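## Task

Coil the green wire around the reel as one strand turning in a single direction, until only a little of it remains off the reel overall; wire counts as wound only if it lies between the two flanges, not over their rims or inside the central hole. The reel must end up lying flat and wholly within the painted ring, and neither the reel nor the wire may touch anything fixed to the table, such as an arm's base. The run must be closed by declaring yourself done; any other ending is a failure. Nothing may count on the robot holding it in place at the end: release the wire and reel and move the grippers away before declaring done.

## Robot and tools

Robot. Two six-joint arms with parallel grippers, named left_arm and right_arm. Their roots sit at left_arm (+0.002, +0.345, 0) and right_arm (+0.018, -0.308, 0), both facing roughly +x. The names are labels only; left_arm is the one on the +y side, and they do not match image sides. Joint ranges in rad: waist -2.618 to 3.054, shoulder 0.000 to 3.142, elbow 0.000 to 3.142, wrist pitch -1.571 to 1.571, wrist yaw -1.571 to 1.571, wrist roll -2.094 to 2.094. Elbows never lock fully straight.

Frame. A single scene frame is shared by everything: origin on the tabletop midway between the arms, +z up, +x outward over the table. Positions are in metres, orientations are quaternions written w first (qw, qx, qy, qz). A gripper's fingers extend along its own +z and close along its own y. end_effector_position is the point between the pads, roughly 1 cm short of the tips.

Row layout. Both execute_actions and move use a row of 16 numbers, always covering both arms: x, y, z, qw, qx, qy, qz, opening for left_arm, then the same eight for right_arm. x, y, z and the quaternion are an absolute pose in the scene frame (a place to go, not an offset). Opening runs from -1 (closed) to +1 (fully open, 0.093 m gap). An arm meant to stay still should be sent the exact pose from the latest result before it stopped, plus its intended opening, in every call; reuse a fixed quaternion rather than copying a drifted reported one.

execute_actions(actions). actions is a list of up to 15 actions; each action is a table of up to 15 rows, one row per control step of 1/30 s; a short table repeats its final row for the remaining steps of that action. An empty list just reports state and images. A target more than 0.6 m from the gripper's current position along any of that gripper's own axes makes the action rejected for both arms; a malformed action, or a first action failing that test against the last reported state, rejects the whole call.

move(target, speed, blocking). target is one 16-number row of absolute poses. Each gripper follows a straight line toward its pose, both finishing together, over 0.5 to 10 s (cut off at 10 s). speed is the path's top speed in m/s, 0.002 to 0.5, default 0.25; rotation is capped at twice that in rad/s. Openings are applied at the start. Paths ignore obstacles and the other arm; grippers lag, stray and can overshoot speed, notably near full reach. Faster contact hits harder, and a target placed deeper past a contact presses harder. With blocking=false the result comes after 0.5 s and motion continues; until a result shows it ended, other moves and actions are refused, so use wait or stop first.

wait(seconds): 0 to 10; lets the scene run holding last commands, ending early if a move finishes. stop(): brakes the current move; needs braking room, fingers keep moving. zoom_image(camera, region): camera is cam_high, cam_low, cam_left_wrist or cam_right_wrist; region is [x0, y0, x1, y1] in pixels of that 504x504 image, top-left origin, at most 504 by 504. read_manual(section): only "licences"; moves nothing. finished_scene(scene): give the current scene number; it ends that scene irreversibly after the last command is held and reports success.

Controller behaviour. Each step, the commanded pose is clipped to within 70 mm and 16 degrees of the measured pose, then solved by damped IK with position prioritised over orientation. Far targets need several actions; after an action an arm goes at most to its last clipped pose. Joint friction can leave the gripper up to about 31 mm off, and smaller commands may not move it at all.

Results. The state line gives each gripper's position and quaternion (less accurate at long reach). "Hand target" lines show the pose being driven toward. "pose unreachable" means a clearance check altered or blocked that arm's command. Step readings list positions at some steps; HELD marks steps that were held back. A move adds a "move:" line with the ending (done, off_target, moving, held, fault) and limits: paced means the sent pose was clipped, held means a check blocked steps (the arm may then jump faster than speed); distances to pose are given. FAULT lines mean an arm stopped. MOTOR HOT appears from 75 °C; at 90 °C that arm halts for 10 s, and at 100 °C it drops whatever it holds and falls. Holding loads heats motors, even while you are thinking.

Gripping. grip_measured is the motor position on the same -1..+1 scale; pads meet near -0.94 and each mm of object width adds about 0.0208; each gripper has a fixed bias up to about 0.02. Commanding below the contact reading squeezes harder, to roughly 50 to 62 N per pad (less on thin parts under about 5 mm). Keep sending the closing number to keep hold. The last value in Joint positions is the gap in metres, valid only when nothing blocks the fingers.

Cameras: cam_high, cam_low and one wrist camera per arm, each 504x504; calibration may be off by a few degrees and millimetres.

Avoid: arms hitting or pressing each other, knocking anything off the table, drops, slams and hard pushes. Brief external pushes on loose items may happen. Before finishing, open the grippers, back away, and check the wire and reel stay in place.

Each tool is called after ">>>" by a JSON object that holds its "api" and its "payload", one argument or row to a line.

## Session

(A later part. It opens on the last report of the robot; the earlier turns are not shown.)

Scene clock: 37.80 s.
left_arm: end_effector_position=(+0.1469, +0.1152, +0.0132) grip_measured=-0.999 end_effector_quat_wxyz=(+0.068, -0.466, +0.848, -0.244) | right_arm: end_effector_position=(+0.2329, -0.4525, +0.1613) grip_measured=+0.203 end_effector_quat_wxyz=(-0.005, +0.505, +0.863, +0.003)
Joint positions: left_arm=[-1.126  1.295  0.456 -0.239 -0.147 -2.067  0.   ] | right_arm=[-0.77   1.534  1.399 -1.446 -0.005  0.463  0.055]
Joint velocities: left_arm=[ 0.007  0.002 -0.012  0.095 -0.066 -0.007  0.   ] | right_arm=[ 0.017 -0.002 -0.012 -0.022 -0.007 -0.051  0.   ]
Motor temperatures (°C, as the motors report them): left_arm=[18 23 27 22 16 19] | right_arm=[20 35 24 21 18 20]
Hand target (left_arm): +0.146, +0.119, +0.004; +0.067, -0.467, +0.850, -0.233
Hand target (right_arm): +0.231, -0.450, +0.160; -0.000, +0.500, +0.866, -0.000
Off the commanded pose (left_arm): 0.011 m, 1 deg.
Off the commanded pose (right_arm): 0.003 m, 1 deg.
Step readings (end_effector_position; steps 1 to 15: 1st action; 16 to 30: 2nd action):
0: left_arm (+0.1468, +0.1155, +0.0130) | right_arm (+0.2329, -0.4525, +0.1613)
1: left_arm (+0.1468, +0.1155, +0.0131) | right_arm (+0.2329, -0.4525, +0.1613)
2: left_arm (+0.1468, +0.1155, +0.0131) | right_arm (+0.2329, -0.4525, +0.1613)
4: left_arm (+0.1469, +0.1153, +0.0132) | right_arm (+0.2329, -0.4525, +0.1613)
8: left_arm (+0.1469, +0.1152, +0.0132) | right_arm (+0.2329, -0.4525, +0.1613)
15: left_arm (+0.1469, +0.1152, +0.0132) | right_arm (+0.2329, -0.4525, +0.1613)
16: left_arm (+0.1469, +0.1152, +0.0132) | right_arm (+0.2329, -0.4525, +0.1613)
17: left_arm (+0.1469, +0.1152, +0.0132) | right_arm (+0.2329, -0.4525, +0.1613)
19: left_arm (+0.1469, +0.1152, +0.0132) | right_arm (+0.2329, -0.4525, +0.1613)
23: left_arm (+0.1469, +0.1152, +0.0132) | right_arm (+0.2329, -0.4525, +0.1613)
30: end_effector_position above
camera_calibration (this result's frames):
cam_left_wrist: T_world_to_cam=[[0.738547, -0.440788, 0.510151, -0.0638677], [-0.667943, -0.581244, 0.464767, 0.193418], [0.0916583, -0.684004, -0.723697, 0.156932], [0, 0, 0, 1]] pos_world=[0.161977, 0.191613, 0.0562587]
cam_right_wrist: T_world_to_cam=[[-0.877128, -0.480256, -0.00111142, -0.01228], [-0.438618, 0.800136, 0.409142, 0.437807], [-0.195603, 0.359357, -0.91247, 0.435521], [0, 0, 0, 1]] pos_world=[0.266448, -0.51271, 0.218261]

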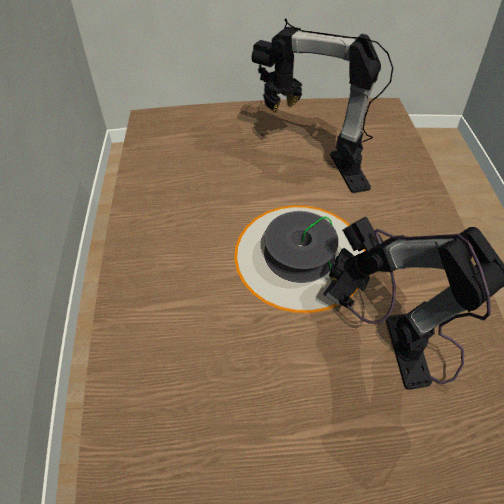

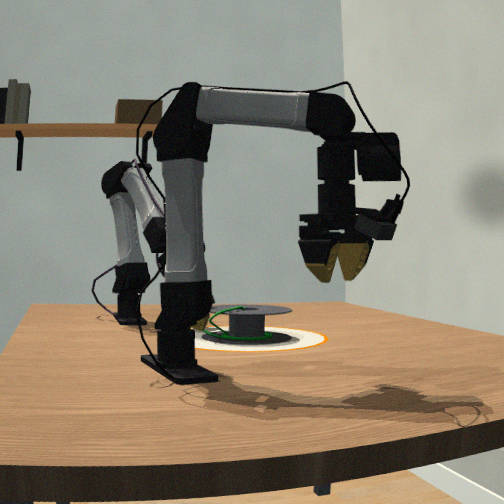

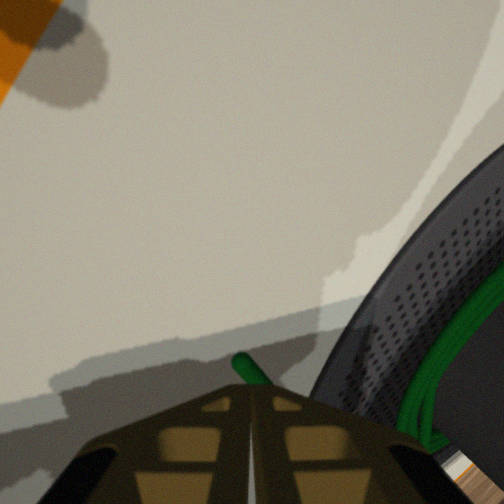

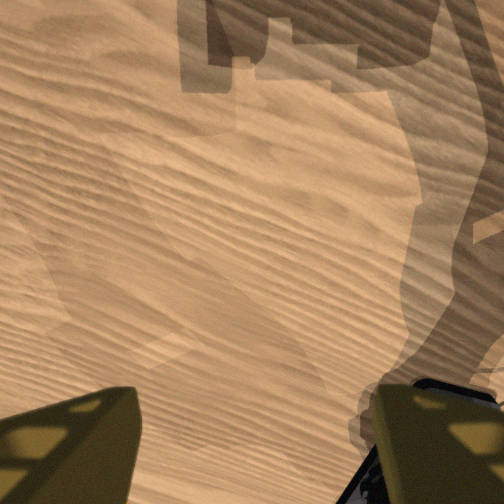

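>>> {"api": "execute_actions", "payload": {
  "actions": [
    [[0.140,0.122,0.03,0.067,-0.467,0.850,-0.233,-1,0.231,-0.45,0.16,0,0.5,0.866,0,0.2]],
    [[0.135,0.13,0.07,0.067,-0.467,0.850,-0.233,-0.5,0.231,-0.45,0.16,0,0.5,0.866,0,0.2]],
    [[0.14,0.15,0.10,0.067,-0.467,0.850,-0.233,-0.5,0.231,-0.45,0.16,0,0.5,0.866,0,0.2]]
  ]
}}

>>> {"api": "move", "payload": {
  "target": [0.147,0.16,0.09,0.2418,0.6645,0.6645,-0.2418,-0.5,0.231,-0.45,0.16,0,0.5,0.866,0,0.2],
  "speed": 0.4
}}

Scene clock: 41.37 s.
left_arm: end_effector_position=(+0.1411, +0.1484, +0.0932) grip_measured=-0.502 end_effector_quat_wxyz=(+0.071, -0.468, +0.850, -0.229) | right_arm: end_effector_position=(+0.2329, -0.4525, +0.1613) grip_measured=+0.203 end_effector_quat_wxyz=(-0.005, +0.505, +0.863, +0.003)
Joint positions: left_arm=[-1.073  1.011  0.656 -0.746 -0.129 -2.021  0.021] | right_arm=[-0.77   1.534  1.399 -1.446 -0.005  0.463  0.055]
Joint velocities: left_arm=[ 0.027  0.002 -0.027 -0.125 -0.066  0.037  0.   ] | right_arm=[ 0.002 -0.007 -0.007 -0.081 -0.081 -0.037 -0.   ]
Motor temperatures (°C, as the motors report them): left_arm=[18 23 27 22 16 19] | right_arm=[20 35 24 21 18 20]
Hand target (left_arm): +0.140, +0.149, +0.100; +0.067, -0.467, +0.850, -0.234
Hand target (right_arm): +0.231, -0.450, +0.160; -0.000, +0.500, +0.866, -0.000
Off the commanded pose (left_arm): 0.007 m, 1 deg.
Off the commanded pose (right_arm): 0.003 m, 1 deg.
Step readings (end_effector_position; steps 1 to 15: 1st action; 16 to 30: 2nd action; 31 to 45: 3rd action):
0: left_arm (+0.1469, +0.1152, +0.0132) | right_arm (+0.2329, -0.4525, +0.1613)
1: left_arm (+0.1462, +0.1165, +0.0139) | right_arm (+0.2329, -0.4525, +0.1613)
2: left_arm (+0.1448, +0.1187, +0.0153) | right_arm (+0.2329, -0.4525, +0.1613)
4: left_arm (+0.1435, +0.1204, +0.0197) | right_arm (+0.2329, -0.4525, +0.1613)
8: left_arm (+0.1422, +0.1221, +0.0223) | right_arm (+0.2329, -0.4525, +0.1613)
15: left_arm (+0.1398, +0.1266, +0.0198) | right_arm (+0.2329, -0.4525, +0.1613)
16: left_arm (+0.1390, +0.1282, +0.0229) | right_arm (+0.2329, -0.4525, +0.1613)
17: left_arm (+0.1384, +0.1295, +0.0297) | right_arm (+0.2329, -0.4525, +0.1613)
19: left_arm (+0.1408, +0.1247, +0.0495) | right_arm (+0.2329, -0.4525, +0.1613)
23: left_arm (+0.1430, +0.1187, +0.0702) | right_arm (+0.2329, -0.4525, +0.1613)
30: left_arm (+0.1374, +0.1287, +0.0643) | right_arm (+0.2329, -0.4525, +0.1613)
31: left_arm (+0.1372, +0.1313, +0.0661) | right_arm (+0.2329, -0.4525, +0.1613)
32: left_arm (+0.1390, +0.1363, +0.0706) | right_arm (+0.2329, -0.4525, +0.1613)
34: left_arm (+0.1440, +0.1410, +0.0843) | right_arm (+0.2329, -0.4525, +0.1613)
38: left_arm (+0.1458, +0.1421, +0.0973) | right_arm (+0.2329, -0.4525, +0.1613)
45: end_effector_position above
camera_calibration (this result's frames):
cam_left_wrist: T_world_to_cam=[[0.745539, -0.451374, 0.49034, -0.0833068], [-0.66063, -0.597634, 0.454315, 0.173973], [0.0879779, -0.662643, -0.74375, 0.237247], [0, 0, 0, 1]] pos_world=[0.156168, 0.22358, 0.138262]
cam_right_wrist: T_world_to_cam=[[-0.877128, -0.480256, -0.00111142, -0.01228], [-0.438618, 0.800136, 0.409142, 0.437807], [-0.195603, 0.359357, -0.91247, 0.435521], [0, 0, 0, 1]] pos_world=[0.266448, -0.51271, 0.218261]

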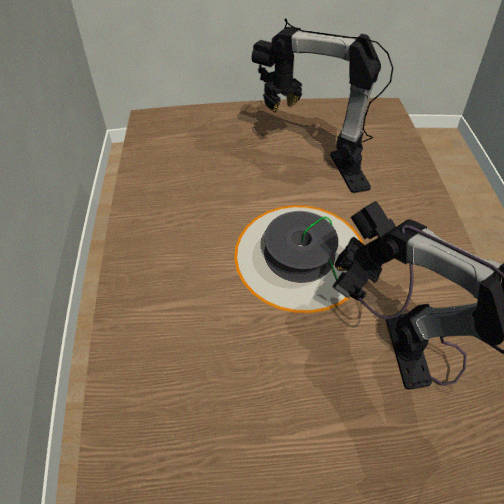

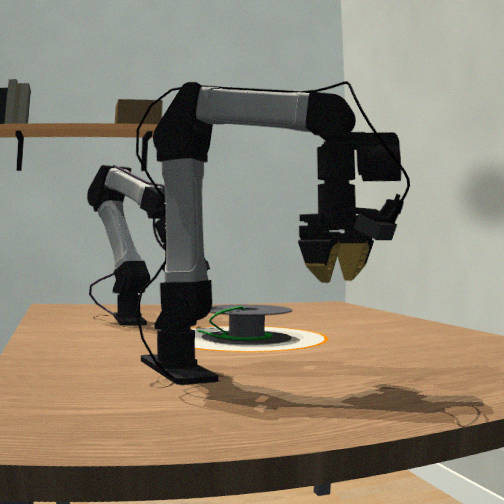

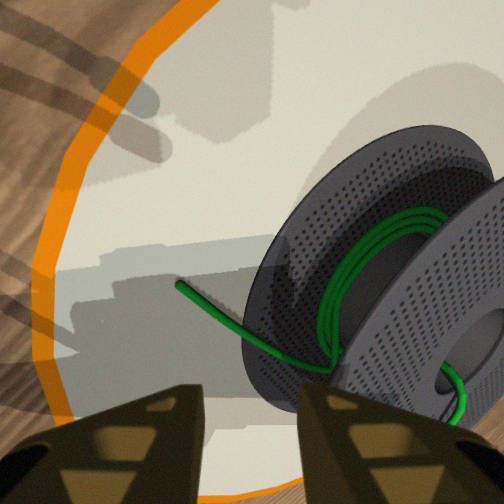

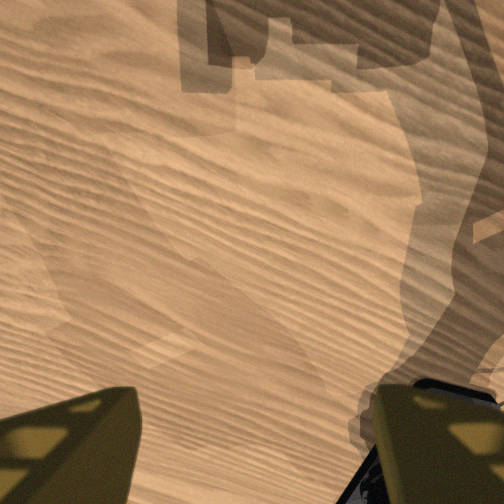

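Scene clock: 45.17 s.
left_arm: end_effector_position=(+0.1449, +0.1596, +0.0891) grip_measured=-0.502 end_effector_quat_wxyz=(+0.249, +0.665, +0.663, -0.236) | right_arm: end_effector_position=(+0.2329, -0.4525, +0.1613) grip_measured=+0.203 end_effector_quat_wxyz=(-0.005, +0.505, +0.863, +0.003)
Joint positions: left_arm=[-0.529  1.03   0.575 -0.715  0.59   0.949  0.021] | right_arm=[-0.77   1.534  1.399 -1.446 -0.005  0.463  0.055]
Joint velocities: left_arm=[-0.017  0.022  0.012 -0.037  0.007 -0.007  0.   ] | right_arm=[-0.007  0.002  0.007 -0.022  0.066  0.037 -0.001]
Motor temperatures (°C, as the motors report them): left_arm=[18 23 27 22 16 19] | right_arm=[20 35 24 21 18 20]
Hand target (left_arm): +0.147, +0.159, +0.091; +0.244, +0.664, +0.664, -0.242
Hand target (right_arm): +0.231, -0.450, +0.160; -0.000, +0.500, +0.866, -0.000
Off the commanded pose (left_arm): 0.002 m, 1 deg.
Off the commanded pose (right_arm): 0.003 m, 1 deg.
move: done
camera_calibration (this result's frames):
cam_left_wrist: T_world_to_cam=[[-0.999627, 0.0270461, 0.003762, 0.140823], [0.0252365, 0.967658, -0.251, -0.101261], [-0.0104289, -0.250811, -0.96798, 0.209823], [0, 0, 0, 1]] pos_world=[0.145514, 0.146803, 0.177158]
cam_right_wrist: T_world_to_cam=[[-0.877128, -0.480256, -0.00111142, -0.01228], [-0.438618, 0.800136, 0.409142, 0.437807], [-0.195603, 0.359357, -0.91247, 0.435521], [0, 0, 0, 1]] pos_world=[0.266448, -0.51271, 0.218261]

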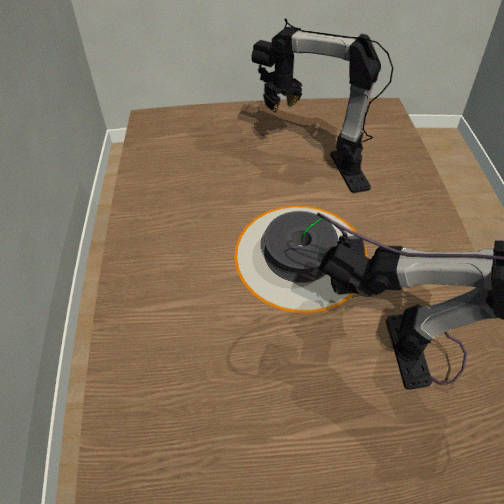

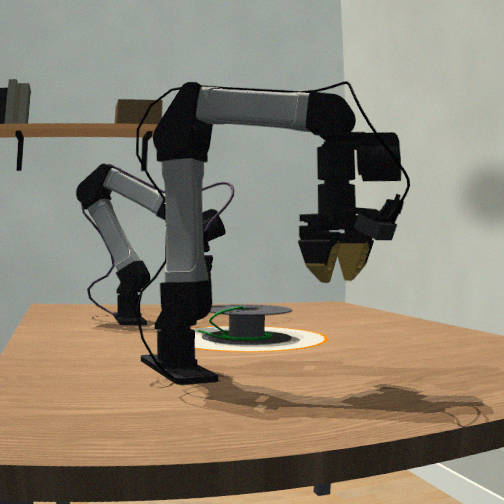

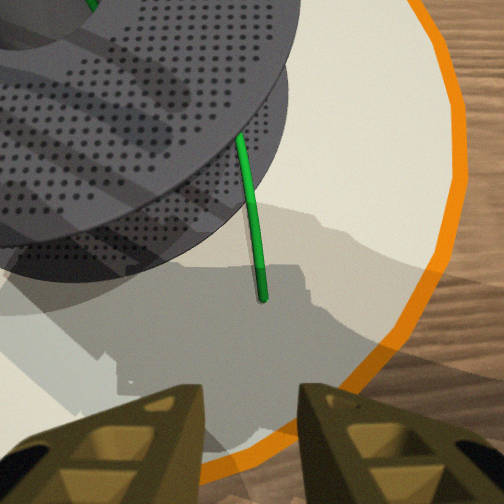

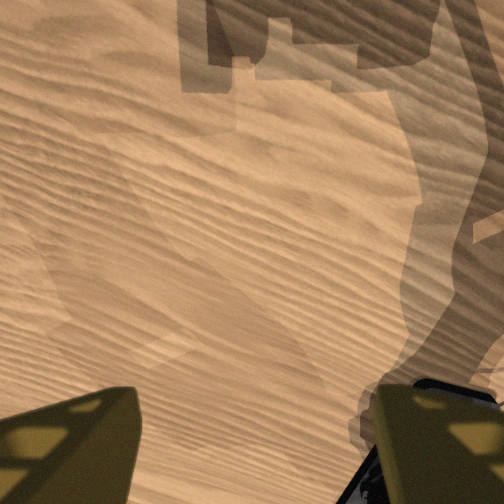

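>>> {"api": "move", "payload": {
  "target": [0.140,0.118,0.035,0.2235,0.6381,0.7087,-0.2012,-0.5,0.231,-0.45,0.16,0,0.5,0.866,0,0.2],
  "speed": 0.15
}}

Scene clock: 48.13 s.
left_arm: end_effector_position=(+0.1404, +0.1187, +0.0434) grip_measured=-0.502 end_effector_quat_wxyz=(+0.229, +0.638, +0.706, -0.205) | right_arm: end_effector_position=(+0.2329, -0.4525, +0.1613) grip_measured=+0.203 end_effector_quat_wxyz=(-0.005, +0.505, +0.863, +0.003)
Joint positions: left_arm=[-0.813  1.179  0.474 -0.355  0.377  0.584  0.021] | right_arm=[-0.77   1.534  1.399 -1.446 -0.005  0.463  0.055]
Joint velocities: left_arm=[-0.002 -0.027 -0.002 -0.022  0.007  0.022 -0.001] | right_arm=[ 0.002 -0.012  0.012 -0.007  0.022  0.007 -0.   ]
Motor temperatures (°C, as the motors report them): left_arm=[18 22 28 22 16 19] | right_arm=[20 35 24 21 18 20]
Hand target (left_arm): +0.139, +0.120, +0.035; +0.222, +0.639, +0.709, -0.201
Hand target (right_arm): +0.231, -0.450, +0.160; -0.000, +0.500, +0.866, -0.000
Off the commanded pose (left_arm): 0.008 m, 1 deg.
Off the commanded pose (right_arm): 0.003 m, 1 deg.
move: done
camera_calibration (this result's frames):
cam_left_wrist: T_world_to_cam=[[-0.997113, -0.0723652, 0.0230154, 0.148133], [-0.0753196, 0.981057, -0.178479, -0.0636888], [-0.00966372, -0.179697, -0.983674, 0.147402], [0, 0, 0, 1]] pos_world=[0.144332, 0.0996897, 0.130219]
cam_right_wrist: T_world_to_cam=[[-0.877128, -0.480256, -0.00111142, -0.01228], [-0.438618, 0.800136, 0.409142, 0.437807], [-0.195603, 0.359357, -0.91247, 0.435521], [0, 0, 0, 1]] pos_world=[0.266448, -0.51271, 0.218261]

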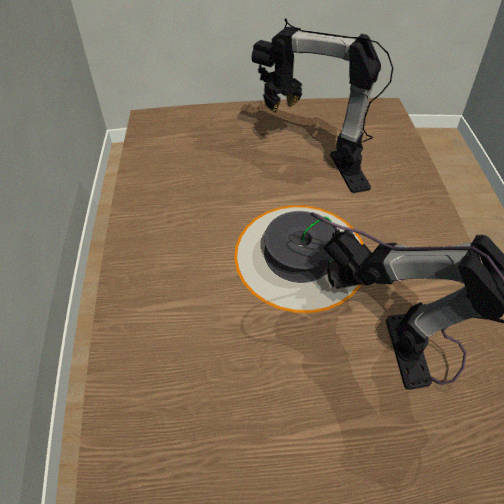

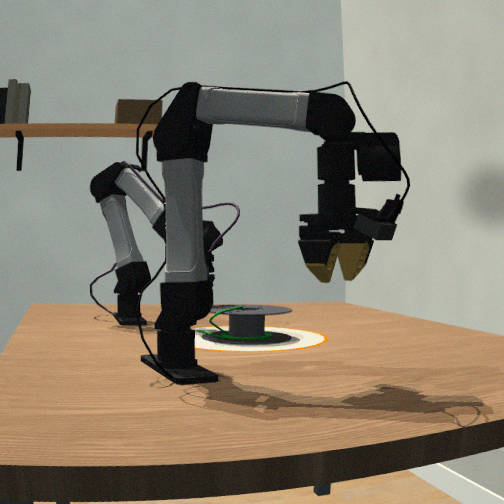

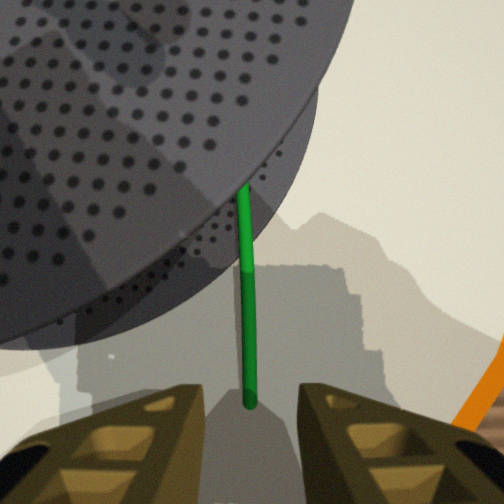

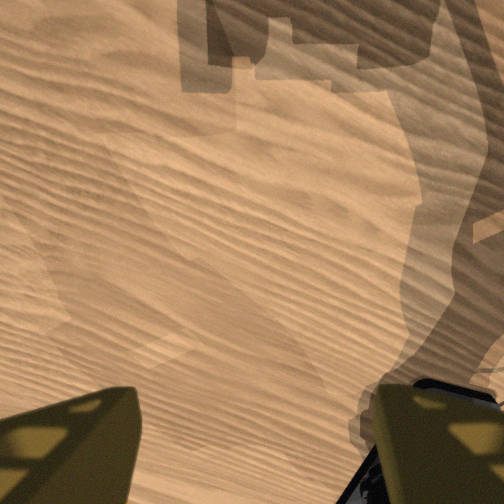

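>>> {"api": "execute_actions", "payload": {
  "actions": [
    [[0.140,0.115,0.022,0.2235,0.6381,0.7087,-0.2012,-0.55,0.231,-0.45,0.16,0,0.5,0.866,0,0.2]],
    [[0.140,0.111,0.010,0.2235,0.6381,0.7087,-0.2012,-0.6,0.231,-0.45,0.16,0,0.5,0.866,0,0.2]],
    [[0.140,0.109,0.004,0.2235,0.6381,0.7087,-0.2012,-0.6,0.231,-0.45,0.16,0,0.5,0.866,0,0.2]]
  ]
}}

Scene clock: 50.30 s.
left_arm: end_effector_position=(+0.1424, +0.1078, +0.0136) grip_measured=-0.598 end_effector_quat_wxyz=(+0.230, +0.637, +0.706, -0.206) | right_arm: end_effector_position=(+0.2329, -0.4525, +0.1613) grip_measured=+0.203 end_effector_quat_wxyz=(-0.005, +0.505, +0.863, +0.003)
Joint positions: left_arm=[-0.846  1.316  0.414 -0.142  0.361  0.55   0.016] | right_arm=[-0.77   1.534  1.399 -1.446 -0.005  0.463  0.055]
Joint velocities: left_arm=[-0.002 -0.012  0.007  0.037 -0.037 -0.022 -0.001] | right_arm=[-0.017  0.007 -0.007  0.022 -0.007  0.007  0.   ]
Motor temperatures (°C, as the motors report them): left_arm=[18 22 28 22 16 19] | right_arm=[20 35 24 21 18 20]
Hand target (left_arm): +0.140, +0.110, +0.005; +0.223, +0.638, +0.709, -0.201
Hand target (right_arm): +0.231, -0.450, +0.160; -0.000, +0.500, +0.866, -0.000
Off the commanded pose (left_arm): 0.010 m, 1 deg.
Off the commanded pose (right_arm): 0.003 m, 1 deg.
Step readings (end_effector_position; steps 1 to 15: 1st action; 16 to 30: 2nd action; 31 to 45: 3rd action):
0: left_arm (+0.1407, +0.1186, +0.0435) | right_arm (+0.2329, -0.4525, +0.1613)
1: left_arm (+0.1410, +0.1178, +0.0424) | right_arm (+0.2329, -0.4525, +0.1613)
2: left_arm (+0.1409, +0.1169, +0.0399) | right_arm (+0.2329, -0.4525, +0.1613)
4: left_arm (+0.1386, +0.1177, +0.0327) | right_arm (+0.2329, -0.4525, +0.1613)
8: left_arm (+0.1371, +0.1186, +0.0265) | right_arm (+0.2329, -0.4525, +0.1613)
15: left_arm (+0.1403, +0.1155, +0.0287) | right_arm (+0.2329, -0.4525, +0.1613)
16: left_arm (+0.1405, +0.1147, +0.0277) | right_arm (+0.2329, -0.4525, +0.1613)
17: left_arm (+0.1406, +0.1135, +0.0258) | right_arm (+0.2329, -0.4525, +0.1613)
19: left_arm (+0.1389, +0.1134, +0.0198) | right_arm (+0.2329, -0.4525, +0.1613)
23: left_arm (+0.1380, +0.1139, +0.0148) | right_arm (+0.2329, -0.4525, +0.1613)
30: left_arm (+0.1409, +0.1110, +0.0169) | right_arm (+0.2329, -0.4525, +0.1613)
31: left_arm (+0.1412, +0.1104, +0.0166) | right_arm (+0.2329, -0.4525, +0.1613)
32: left_arm (+0.1413, +0.1097, +0.0155) | right_arm (+0.2329, -0.4525, +0.1613)
34: left_arm (+0.1407, +0.1094, +0.0128) | right_arm (+0.2329, -0.4525, +0.1613)
38: left_arm (+0.1411, +0.1089, +0.0126) | right_arm (+0.2329, -0.4525, +0.1613)
45: end_effector_position above
camera_calibration (this result's frames):
cam_left_wrist: T_world_to_cam=[[-0.996951, -0.0747386, 0.0224425, 0.150254], [-0.0775771, 0.980347, -0.18139, -0.0577223], [-0.00844458, -0.182578, -0.983155, 0.116226], [0, 0, 0, 1]] pos_world=[0.1463, 0.0890379, 0.100426]
cam_right_wrist: T_world_to_cam=[[-0.877128, -0.480256, -0.00111142, -0.01228], [-0.438618, 0.800136, 0.409142, 0.437807], [-0.195603, 0.359357, -0.91247, 0.435521], [0, 0, 0, 1]] pos_world=[0.266448, -0.51271, 0.218261]

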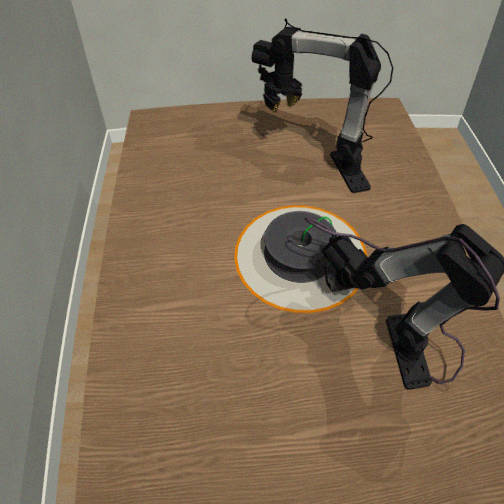

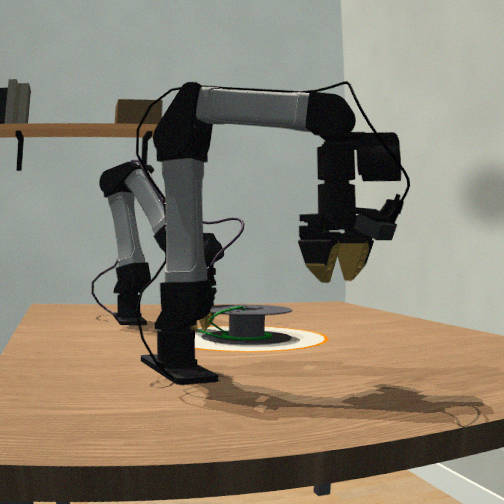

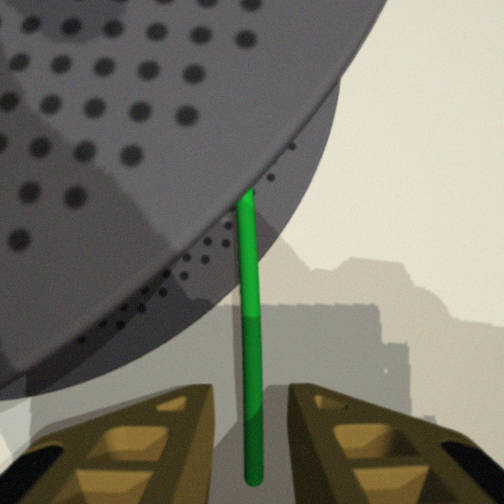

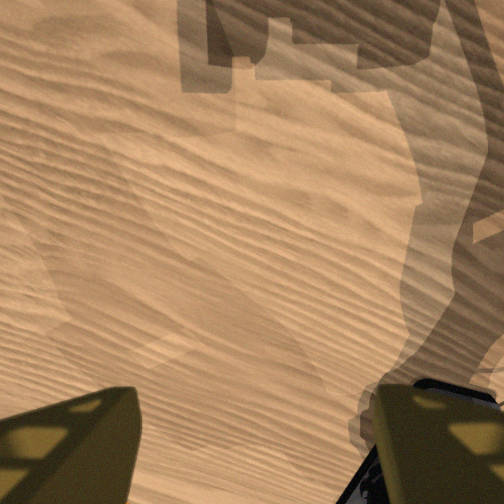

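Wire is centred between fingers. Ramp closed.

>>> {"api": "execute_actions", "payload": {
  "actions": [
    [[0.140,0.109,0.003,0.2235,0.6381,0.7087,-0.2012,-0.68,0.231,-0.45,0.16,0,0.5,0.866,0,0.2],[0.140,0.109,0.003,0.2235,0.6381,0.7087,-0.2012,-0.74,0.231,-0.45,0.16,0,0.5,0.866,0,0.2],[0.140,0.109,0.003,0.2235,0.6381,0.7087,-0.2012,-0.8,0.231,-0.45,0.16,0,0.5,0.866,0,0.2],[0.140,0.109,0.003,0.2235,0.6381,0.7087,-0.2012,-0.85,0.231,-0.45,0.16,0,0.5,0.866,0,0.2],[0.140,0.109,0.003,0.2235,0.6381,0.7087,-0.2012,-0.9,0.231,-0.45,0.16,0,0.5,0.866,0,0.2],[0.140,0.109,0.003,0.2235,0.6381,0.7087,-0.2012,-0.95,0.231,-0.45,0.16,0,0.5,0.866,0,0.2],[0.140,0.109,0.003,0.2235,0.6381,0.7087,-0.2012,-1,0.231,-0.45,0.16,0,0.5,0.866,0,0.2]],
    [[0.140,0.109,0.003,0.2235,0.6381,0.7087,-0.2012,-1,0.231,-0.45,0.16,0,0.5,0.866,0,0.2]],
    [[0.140,0.109,0.02,0.2235,0.6381,0.7087,-0.2012,-1,0.231,-0.45,0.16,0,0.5,0.866,0,0.2]]
  ]
}}

Scene clock: 52.53 s.
left_arm: end_effector_position=(+0.1416, +0.1089, +0.0136) grip_measured=-0.994 end_effector_quat_wxyz=(+0.224, +0.637, +0.709, -0.205) | right_arm: end_effector_position=(+0.2329, -0.4525, +0.1613) grip_measured=+0.203 end_effector_quat_wxyz=(-0.005, +0.505, +0.863, +0.003)
Joint positions: left_arm=[-0.846  1.316  0.422 -0.163  0.359  0.55   0.   ] | right_arm=[-0.77   1.534  1.399 -1.446 -0.005  0.463  0.055]
Joint velocities: left_arm=[ 0.027 -0.007 -0.017 -0.007 -0.007  0.007  0.   ] | right_arm=[-0.002  0.002 -0.007 -0.11  -0.022 -0.022  0.   ]
Motor temperatures (°C, as the motors report them): left_arm=[18 22 28 23 16 19] | right_arm=[20 35 24 21 17 20]
Hand target (left_arm): +0.140, +0.109, +0.020; +0.224, +0.638, +0.709, -0.201
Hand target (right_arm): +0.231, -0.450, +0.160; -0.000, +0.500, +0.866, -0.000
Off the commanded pose (left_arm): 0.007 m, 0 deg.
Off the commanded pose (right_arm): 0.003 m, 1 deg.
Step readings (end_effector_position; steps 1 to 15: 1st action; 16 to 30: 2nd action; 31 to 45: 3rd action):
0: left_arm (+0.1434, +0.1069, +0.0143) | right_arm (+0.2329, -0.4525, +0.1613)
1: left_arm (+0.1435, +0.1069, +0.0143) | right_arm (+0.2329, -0.4525, +0.1613)
2: left_arm (+0.1437, +0.1067, +0.0144) | right_arm (+0.2329, -0.4525, +0.1613)
4: left_arm (+0.1439, +0.1065, +0.0146) | right_arm (+0.2329, -0.4525, +0.1613)
8: left_arm (+0.1440, +0.1063, +0.0147) | right_arm (+0.2329, -0.4525, +0.1613)
15: left_arm (+0.1441, +0.1063, +0.0148) | right_arm (+0.2329, -0.4525, +0.1613)
16: left_arm (+0.1441, +0.1063, +0.0148) | right_arm (+0.2329, -0.4525, +0.1613)
17: left_arm (+0.1441, +0.1063, +0.0148) | right_arm (+0.2329, -0.4525, +0.1613)
19: left_arm (+0.1441, +0.1063, +0.0148) | right_arm (+0.2329, -0.4525, +0.1613)
23: left_arm (+0.1441, +0.1063, +0.0148) | right_arm (+0.2329, -0.4525, +0.1613)
30: left_arm (+0.1441, +0.1063, +0.0148) | right_arm (+0.2329, -0.4525, +0.1613)
31: left_arm (+0.1435, +0.1069, +0.0144) | right_arm (+0.2329, -0.4525, +0.1613)
32: left_arm (+0.1427, +0.1078, +0.0138) | right_arm (+0.2329, -0.4525, +0.1613)
34: left_arm (+0.1423, +0.1082, +0.0138) | right_arm (+0.2329, -0.4525, +0.1613)
38: left_arm (+0.1418, +0.1087, +0.0137) | right_arm (+0.2329, -0.4525, +0.1613)
45: end_effector_position above
camera_calibration (this result's frames):
cam_left_wrist: T_world_to_cam=[[-0.996628, -0.0763824, 0.0299672, 0.149642], [-0.0803951, 0.982056, -0.170592, -0.0588185], [-0.0163992, -0.172426, -0.984886, 0.116499], [0, 0, 0, 1]] pos_world=[0.146319, 0.0892806, 0.10022]
cam_right_wrist: T_world_to_cam=[[-0.877128, -0.480256, -0.00111142, -0.01228], [-0.438618, 0.800136, 0.409142, 0.437807], [-0.195603, 0.359357, -0.91247, 0.435521], [0, 0, 0, 1]] pos_world=[0.266448, -0.51271, 0.218261]

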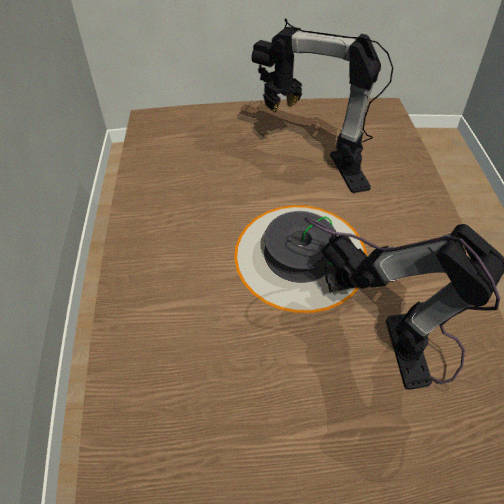

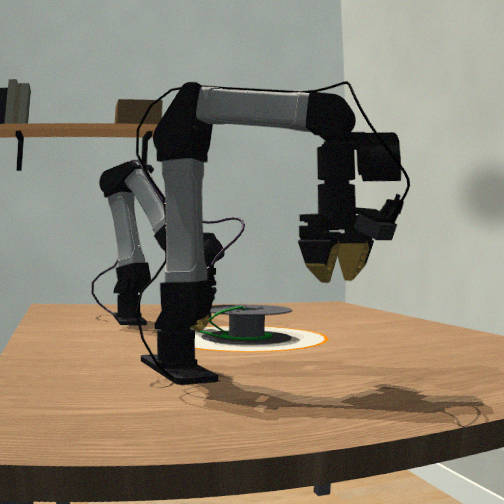

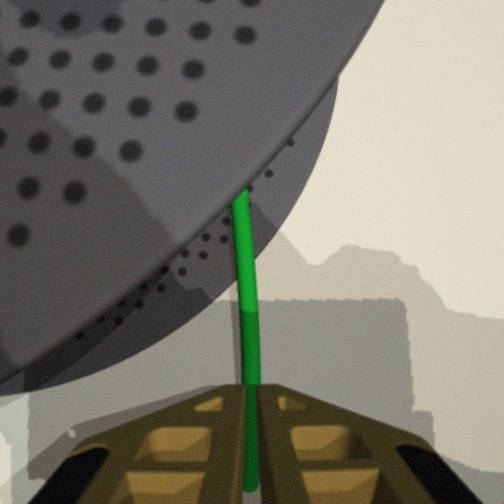

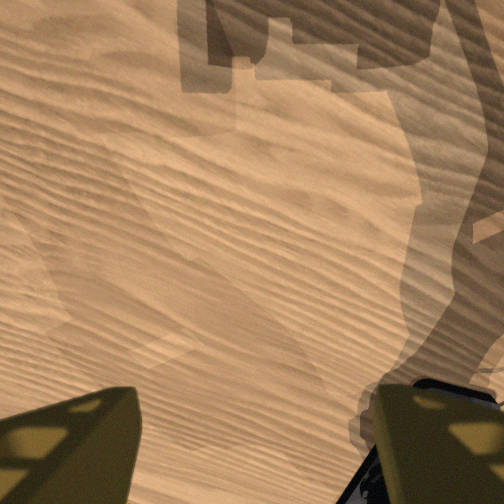

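>>> {"api": "execute_actions", "payload": {
  "actions": [
    [[0.140,0.110,0.036,0.2235,0.6381,0.7087,-0.2012,-1,0.231,-0.45,0.16,0,0.5,0.866,0,0.2]]
  ]
}}

Scene clock: 53.30 s.
left_arm: end_effector_position=(+0.1385, +0.1123, +0.0276) grip_measured=-0.994 end_effector_quat_wxyz=(+0.216, +0.637, +0.712, -0.204) | right_arm: end_effector_position=(+0.2329, -0.4525, +0.1613) grip_measured=+0.203 end_effector_quat_wxyz=(-0.005, +0.505, +0.863, +0.003)
Joint positions: left_arm=[-0.846  1.256  0.46  -0.28   0.359  0.549  0.   ] | right_arm=[-0.77   1.534  1.399 -1.446 -0.005  0.463  0.055]
Joint velocities: left_arm=[-0.017 -0.002 -0.002  0.007 -0.051  0.007  0.   ] | right_arm=[ 0.002 -0.002 -0.017  0.022  0.051 -0.051  0.   ]
Motor temperatures (°C, as the motors report them): left_arm=[18 22 28 23 16 19] | right_arm=[20 35 24 21 17 20]
Hand target (left_arm): +0.140, +0.110, +0.036; +0.224, +0.638, +0.709, -0.201
Hand target (right_arm): +0.231, -0.450, +0.160; -0.000, +0.500, +0.866, -0.000
Off the commanded pose (left_arm): 0.009 m, 1 deg.
Off the commanded pose (right_arm): 0.003 m, 1 deg.
Step readings (end_effector_position):
0: left_arm (+0.1417, +0.1089, +0.0137) | right_arm (+0.2329, -0.4525, +0.1613)
1: left_arm (+0.1412, +0.1095, +0.0151) | right_arm (+0.2329, -0.4525, +0.1613)
2: left_arm (+0.1405, +0.1101, +0.0179) | right_arm (+0.2329, -0.4525, +0.1613)
4: left_arm (+0.1414, +0.1092, +0.0253) | right_arm (+0.2329, -0.4525, +0.1613)
8: left_arm (+0.1420, +0.1086, +0.0305) | right_arm (+0.2329, -0.4525, +0.1613)
15: end_effector_position above
camera_calibration (this result's frames):
cam_left_wrist: T_world_to_cam=[[-0.996156, -0.0773506, 0.0411181, 0.146112], [-0.082882, 0.984192, -0.156513, -0.0603214], [-0.0283617, -0.15932, -0.98682, 0.131089], [0, 0, 0, 1]] pos_world=[0.144269, 0.0915547, 0.113912]
cam_right_wrist: T_world_to_cam=[[-0.877128, -0.480256, -0.00111142, -0.01228], [-0.438618, 0.800136, 0.409142, 0.437807], [-0.195603, 0.359357, -0.91247, 0.435521], [0, 0, 0, 1]] pos_world=[0.266448, -0.51271, 0.218261]

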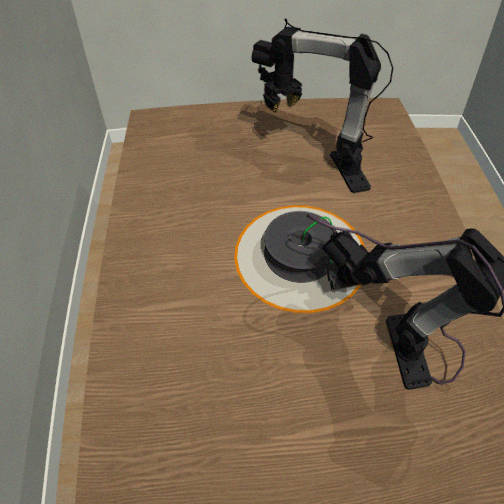

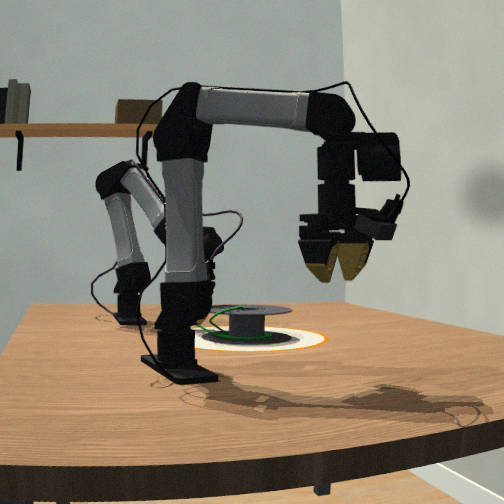

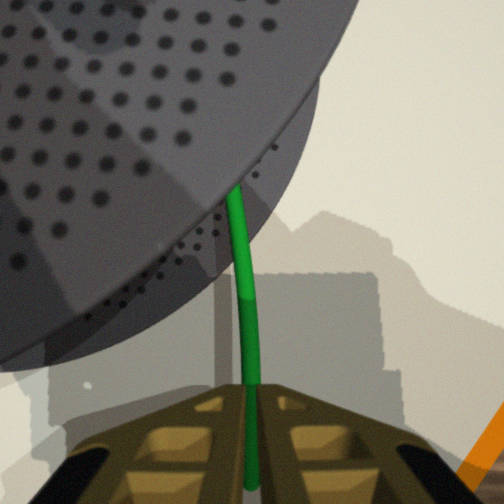

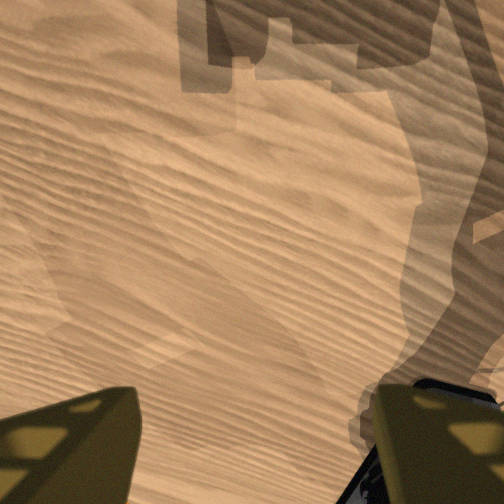

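>>> {"api": "move", "payload": {
  "target": [0.157,0.116,0.024,0.4805,0.8370,0.2501,-0.0767,-1,0.231,-0.45,0.16,0,0.5,0.866,0,0.2],
  "speed": 0.1
}}

Scene clock: 71.57 s.
left_arm: end_effector_position=(+0.1595, +0.1130, +0.0298) grip_measured=-0.994 end_effector_quat_wxyz=(+0.482, +0.837, +0.248, -0.071) | right_arm: end_effector_position=(+0.2329, -0.4525, +0.1613) grip_measured=+0.203 end_effector_quat_wxyz=(-0.005, +0.505, +0.863, +0.003)
Joint positions: left_arm=[-0.608  1.332  0.169  0.411  0.692  1.675  0.   ] | right_arm=[-0.77   1.534  1.399 -1.446 -0.005  0.463  0.055]
Joint velocities: left_arm=[ 0.007 -0.007 -0.007  0.066 -0.051  0.007  0.   ] | right_arm=[ 0.017 -0.002 -0.012 -0.007 -0.037  0.022 -0.001]
Motor temperatures (°C, as the motors report them): left_arm=[18 23 28 23 16 19] | right_arm=[20 36 24 21 17 20]
Hand target (left_arm): +0.156, +0.115, +0.025; +0.480, +0.838, +0.248, -0.077
Hand target (right_arm): +0.231, -0.450, +0.160; -0.000, +0.500, +0.866, -0.000
Off the commanded pose (left_arm): 0.007 m, 1 deg.
Off the commanded pose (right_arm): 0.003 m, 1 deg.
move: done
camera_calibration (this result's frames):
cam_left_wrist: T_world_to_cam=[[-0.479969, 0.447097, -0.754807, 0.0491895], [0.742085, 0.665811, -0.0774975, -0.156869], [0.46791, -0.597327, -0.651352, 0.0942689], [0, 0, 0, 1]] pos_world=[0.0959101, 0.138762, 0.086374]
cam_right_wrist: T_world_to_cam=[[-0.877128, -0.480256, -0.00111142, -0.01228], [-0.438618, 0.800136, 0.409142, 0.437807], [-0.195603, 0.359357, -0.91247, 0.435521], [0, 0, 0, 1]] pos_world=[0.266448, -0.51271, 0.218261]

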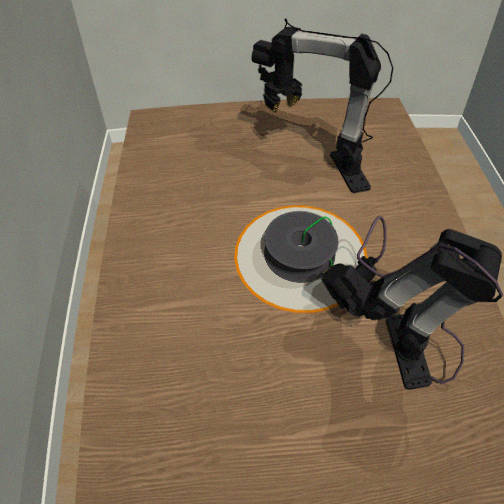

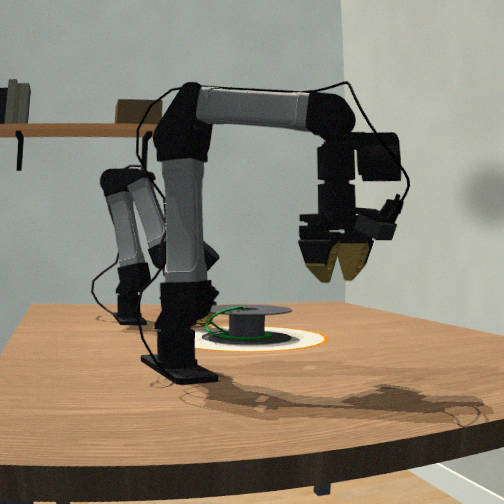

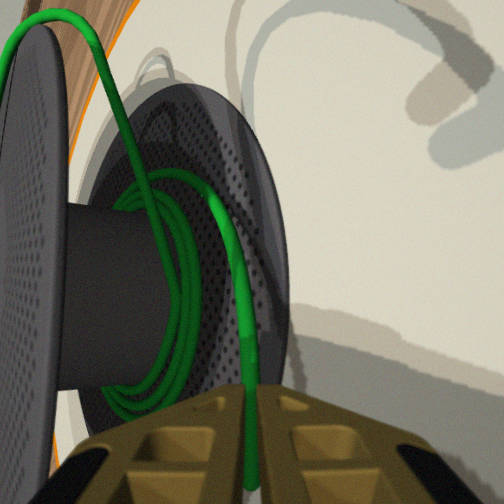

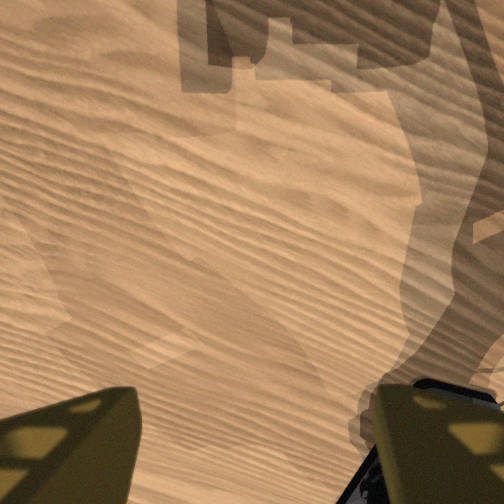

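>>> {"api": "move", "payload": {
  "target": [0.185,0.101,0.016,0.4805,0.8370,0.2501,-0.0767,-1,0.231,-0.45,0.16,0,0.5,0.866,0,0.2],
  "speed": 0.05
}}

Scene clock: 72.87 s.
left_arm: end_effector_position=(+0.1713, +0.1009, +0.0208) grip_measured=-0.994 end_effector_quat_wxyz=(+0.483, +0.835, +0.244, -0.098) | right_arm: end_effector_position=(+0.2329, -0.4525, +0.1613) grip_measured=+0.203 end_effector_quat_wxyz=(-0.005, +0.505, +0.863, +0.003)
Joint positions: left_arm=[-0.594  1.518  0.235  0.504  0.752  1.679  0.   ] | right_arm=[-0.77   1.534  1.399 -1.446 -0.005  0.463  0.055]
Joint velocities: left_arm=[ 0.007  0.007  0.002 -0.022 -0.007  0.022  0.   ] | right_arm=[-0.007 -0.002 -0.007  0.037  0.051 -0.066  0.001]
Motor temperatures (°C, as the motors report them): left_arm=[18 23 28 23 16 19] | right_arm=[20 36 24 20 17 20]
Hand target (left_arm): +0.184, +0.101, +0.017; +0.480, +0.837, +0.250, -0.077
Hand target (right_arm): +0.231, -0.450, +0.160; -0.000, +0.500, +0.866, -0.000
Off the commanded pose (left_arm): 0.015 m, 3 deg.
Off the commanded pose (right_arm): 0.003 m, 1 deg.
move: off_target (left_arm)
camera_calibration (this result's frames):
cam_left_wrist: T_world_to_cam=[[-0.497468, 0.447746, -0.743, 0.0560942], [0.758158, 0.64064, -0.121555, -0.157559], [0.42157, -0.623781, -0.658161, 0.0864083], [0, 0, 0, 1]] pos_world=[0.110932, 0.129722, 0.0793965]
cam_right_wrist: T_world_to_cam=[[-0.877128, -0.480256, -0.00111142, -0.01228], [-0.438618, 0.800136, 0.409142, 0.437807], [-0.195603, 0.359357, -0.91247, 0.435521], [0, 0, 0, 1]] pos_world=[0.266448, -0.51271, 0.218261]

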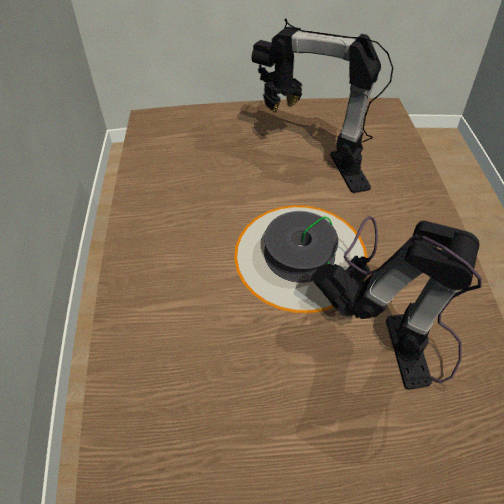

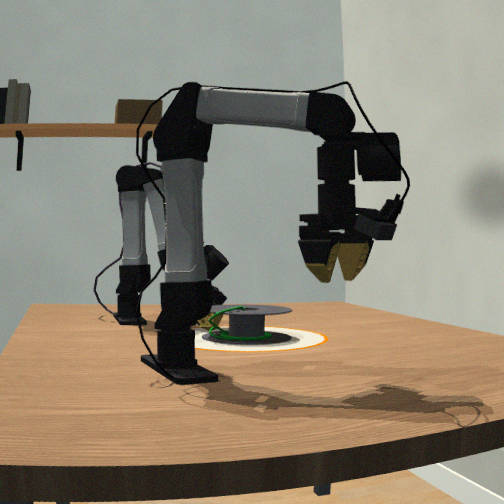

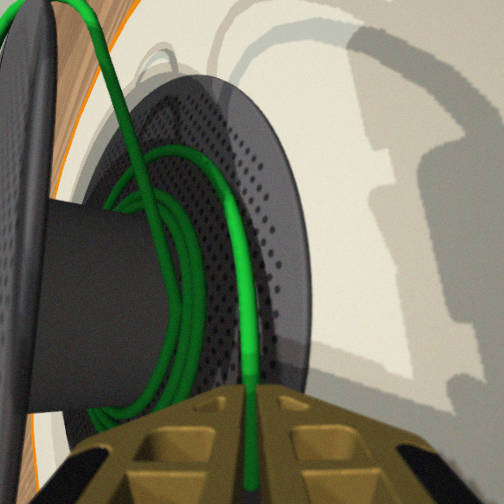

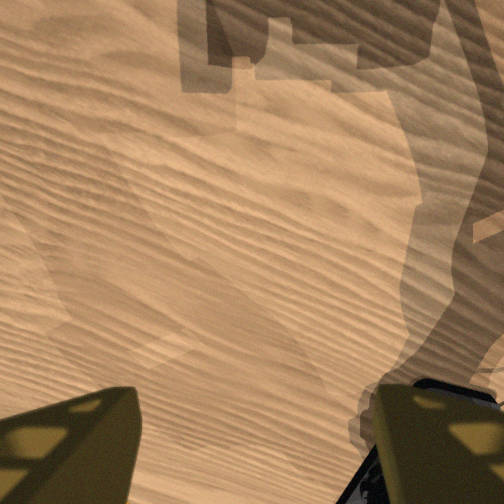

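>>> {"api": "execute_actions", "payload": {
  "actions": [
    [[0.175,0.101,0.032,0.4805,0.8370,0.2501,-0.0767,-1,0.231,-0.45,0.16,0,0.5,0.866,0,0.2]],
    [[0.186,0.099,0.026,0.4805,0.8370,0.2501,-0.0767,-1,0.231,-0.45,0.16,0,0.5,0.866,0,0.2]],
    [[0.188,0.098,0.022,0.4805,0.8370,0.2501,-0.0767,-1,0.231,-0.45,0.16,0,0.5,0.866,0,0.2]]
  ]
}}

Scene clock: 75.03 s.
left_arm: end_effector_position=(+0.1791, +0.1006, +0.0205) grip_measured=-0.994 end_effector_quat_wxyz=(+0.474, +0.839, +0.252, -0.085) | right_arm: end_effector_position=(+0.2329, -0.4525, +0.1613) grip_measured=+0.203 end_effector_quat_wxyz=(-0.005, +0.505, +0.863, +0.003)
Joint positions: left_arm=[-0.597  1.513  0.261  0.465  0.713  1.683  0.   ] | right_arm=[-0.77   1.534  1.399 -1.446 -0.005  0.463  0.055]
Joint velocities: left_arm=[-0.017 -0.002  0.007  0.11  -0.007 -0.022  0.   ] | right_arm=[ 0.002 -0.007 -0.012 -0.051 -0.007  0.095 -0.   ]
Motor temperatures (°C, as the motors report them): left_arm=[18 23 28 23 16 19] | right_arm=[20 36 24 20 17 20]
Hand target (left_arm): +0.188, +0.098, +0.022; +0.480, +0.837, +0.250, -0.077
Hand target (right_arm): +0.231, -0.450, +0.160; -0.000, +0.500, +0.866, -0.000
Off the commanded pose (left_arm): 0.009 m, 1 deg.
Off the commanded pose (right_arm): 0.003 m, 1 deg.
Step readings (end_effector_position; steps 1 to 15: 1st action; 16 to 30: 2nd action; 31 to 45: 3rd action):
0: left_arm (+0.1714, +0.1007, +0.0209) | right_arm (+0.2329, -0.4525, +0.1613)
1: left_arm (+0.1714, +0.1008, +0.0221) | right_arm (+0.2329, -0.4525, +0.1613)
2: left_arm (+0.1718, +0.1008, +0.0246) | right_arm (+0.2329, -0.4525, +0.1613)
4: left_arm (+0.1734, +0.1004, +0.0297) | right_arm (+0.2329, -0.4525, +0.1613)
8: left_arm (+0.1733, +0.1021, +0.0280) | right_arm (+0.2329, -0.4525, +0.1613)
15: left_arm (+0.1727, +0.1035, +0.0255) | right_arm (+0.2329, -0.4525, +0.1613)
16: left_arm (+0.1732, +0.1032, +0.0253) | right_arm (+0.2329, -0.4525, +0.1613)
17: left_arm (+0.1747, +0.1028, +0.0248) | right_arm (+0.2329, -0.4525, +0.1613)
19: left_arm (+0.1774, +0.1019, +0.0243) | right_arm (+0.2329, -0.4525, +0.1613)
23: left_arm (+0.1781, +0.1015, +0.0241) | right_arm (+0.2329, -0.4525, +0.1613)
30: left_arm (+0.1781, +0.1015, +0.0240) | right_arm (+0.2329, -0.4525, +0.1613)
31: left_arm (+0.1782, +0.1014, +0.0234) | right_arm (+0.2329, -0.4525, +0.1613)
32: left_arm (+0.1784, +0.1013, +0.0220) | right_arm (+0.2329, -0.4525, +0.1613)
34: left_arm (+0.1787, +0.1010, +0.0202) | right_arm (+0.2329, -0.4525, +0.1613)
38: left_arm (+0.1790, +0.1007, +0.0205) | right_arm (+0.2329, -0.4525, +0.1613)
45: end_effector_position above
camera_calibration (this result's frames):
cam_left_wrist: T_world_to_cam=[[-0.49917, 0.457256, -0.736034, 0.0591235], [0.744974, 0.660289, -0.0950332, -0.163457], [0.442541, -0.595764, -0.670241, 0.0764066], [0, 0, 0, 1]] pos_world=[0.117471, 0.126415, 0.0791939]
cam_right_wrist: T_world_to_cam=[[-0.877128, -0.480256, -0.00111142, -0.01228], [-0.438618, 0.800136, 0.409142, 0.437807], [-0.195603, 0.359357, -0.91247, 0.435521], [0, 0, 0, 1]] pos_world=[0.266448, -0.51271, 0.218261]

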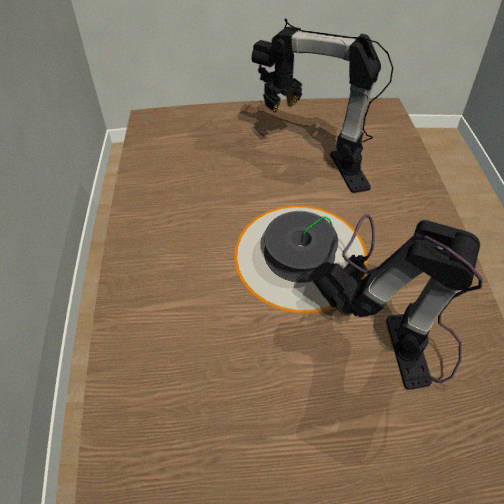

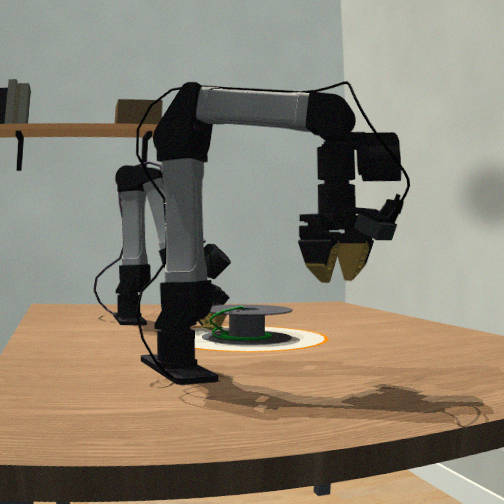

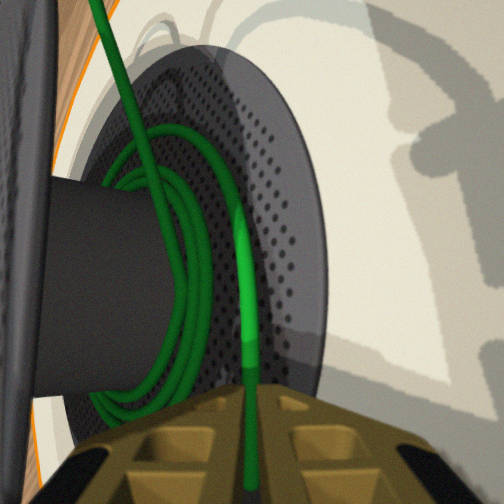

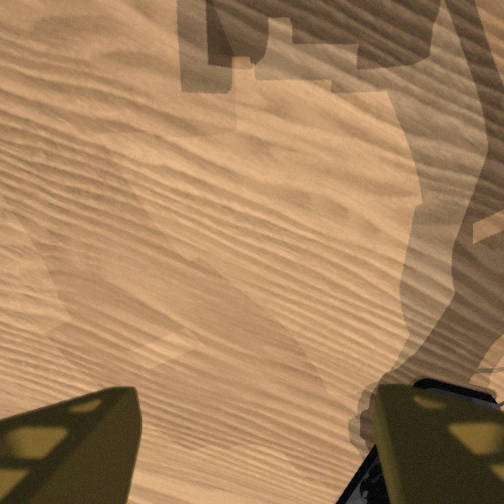

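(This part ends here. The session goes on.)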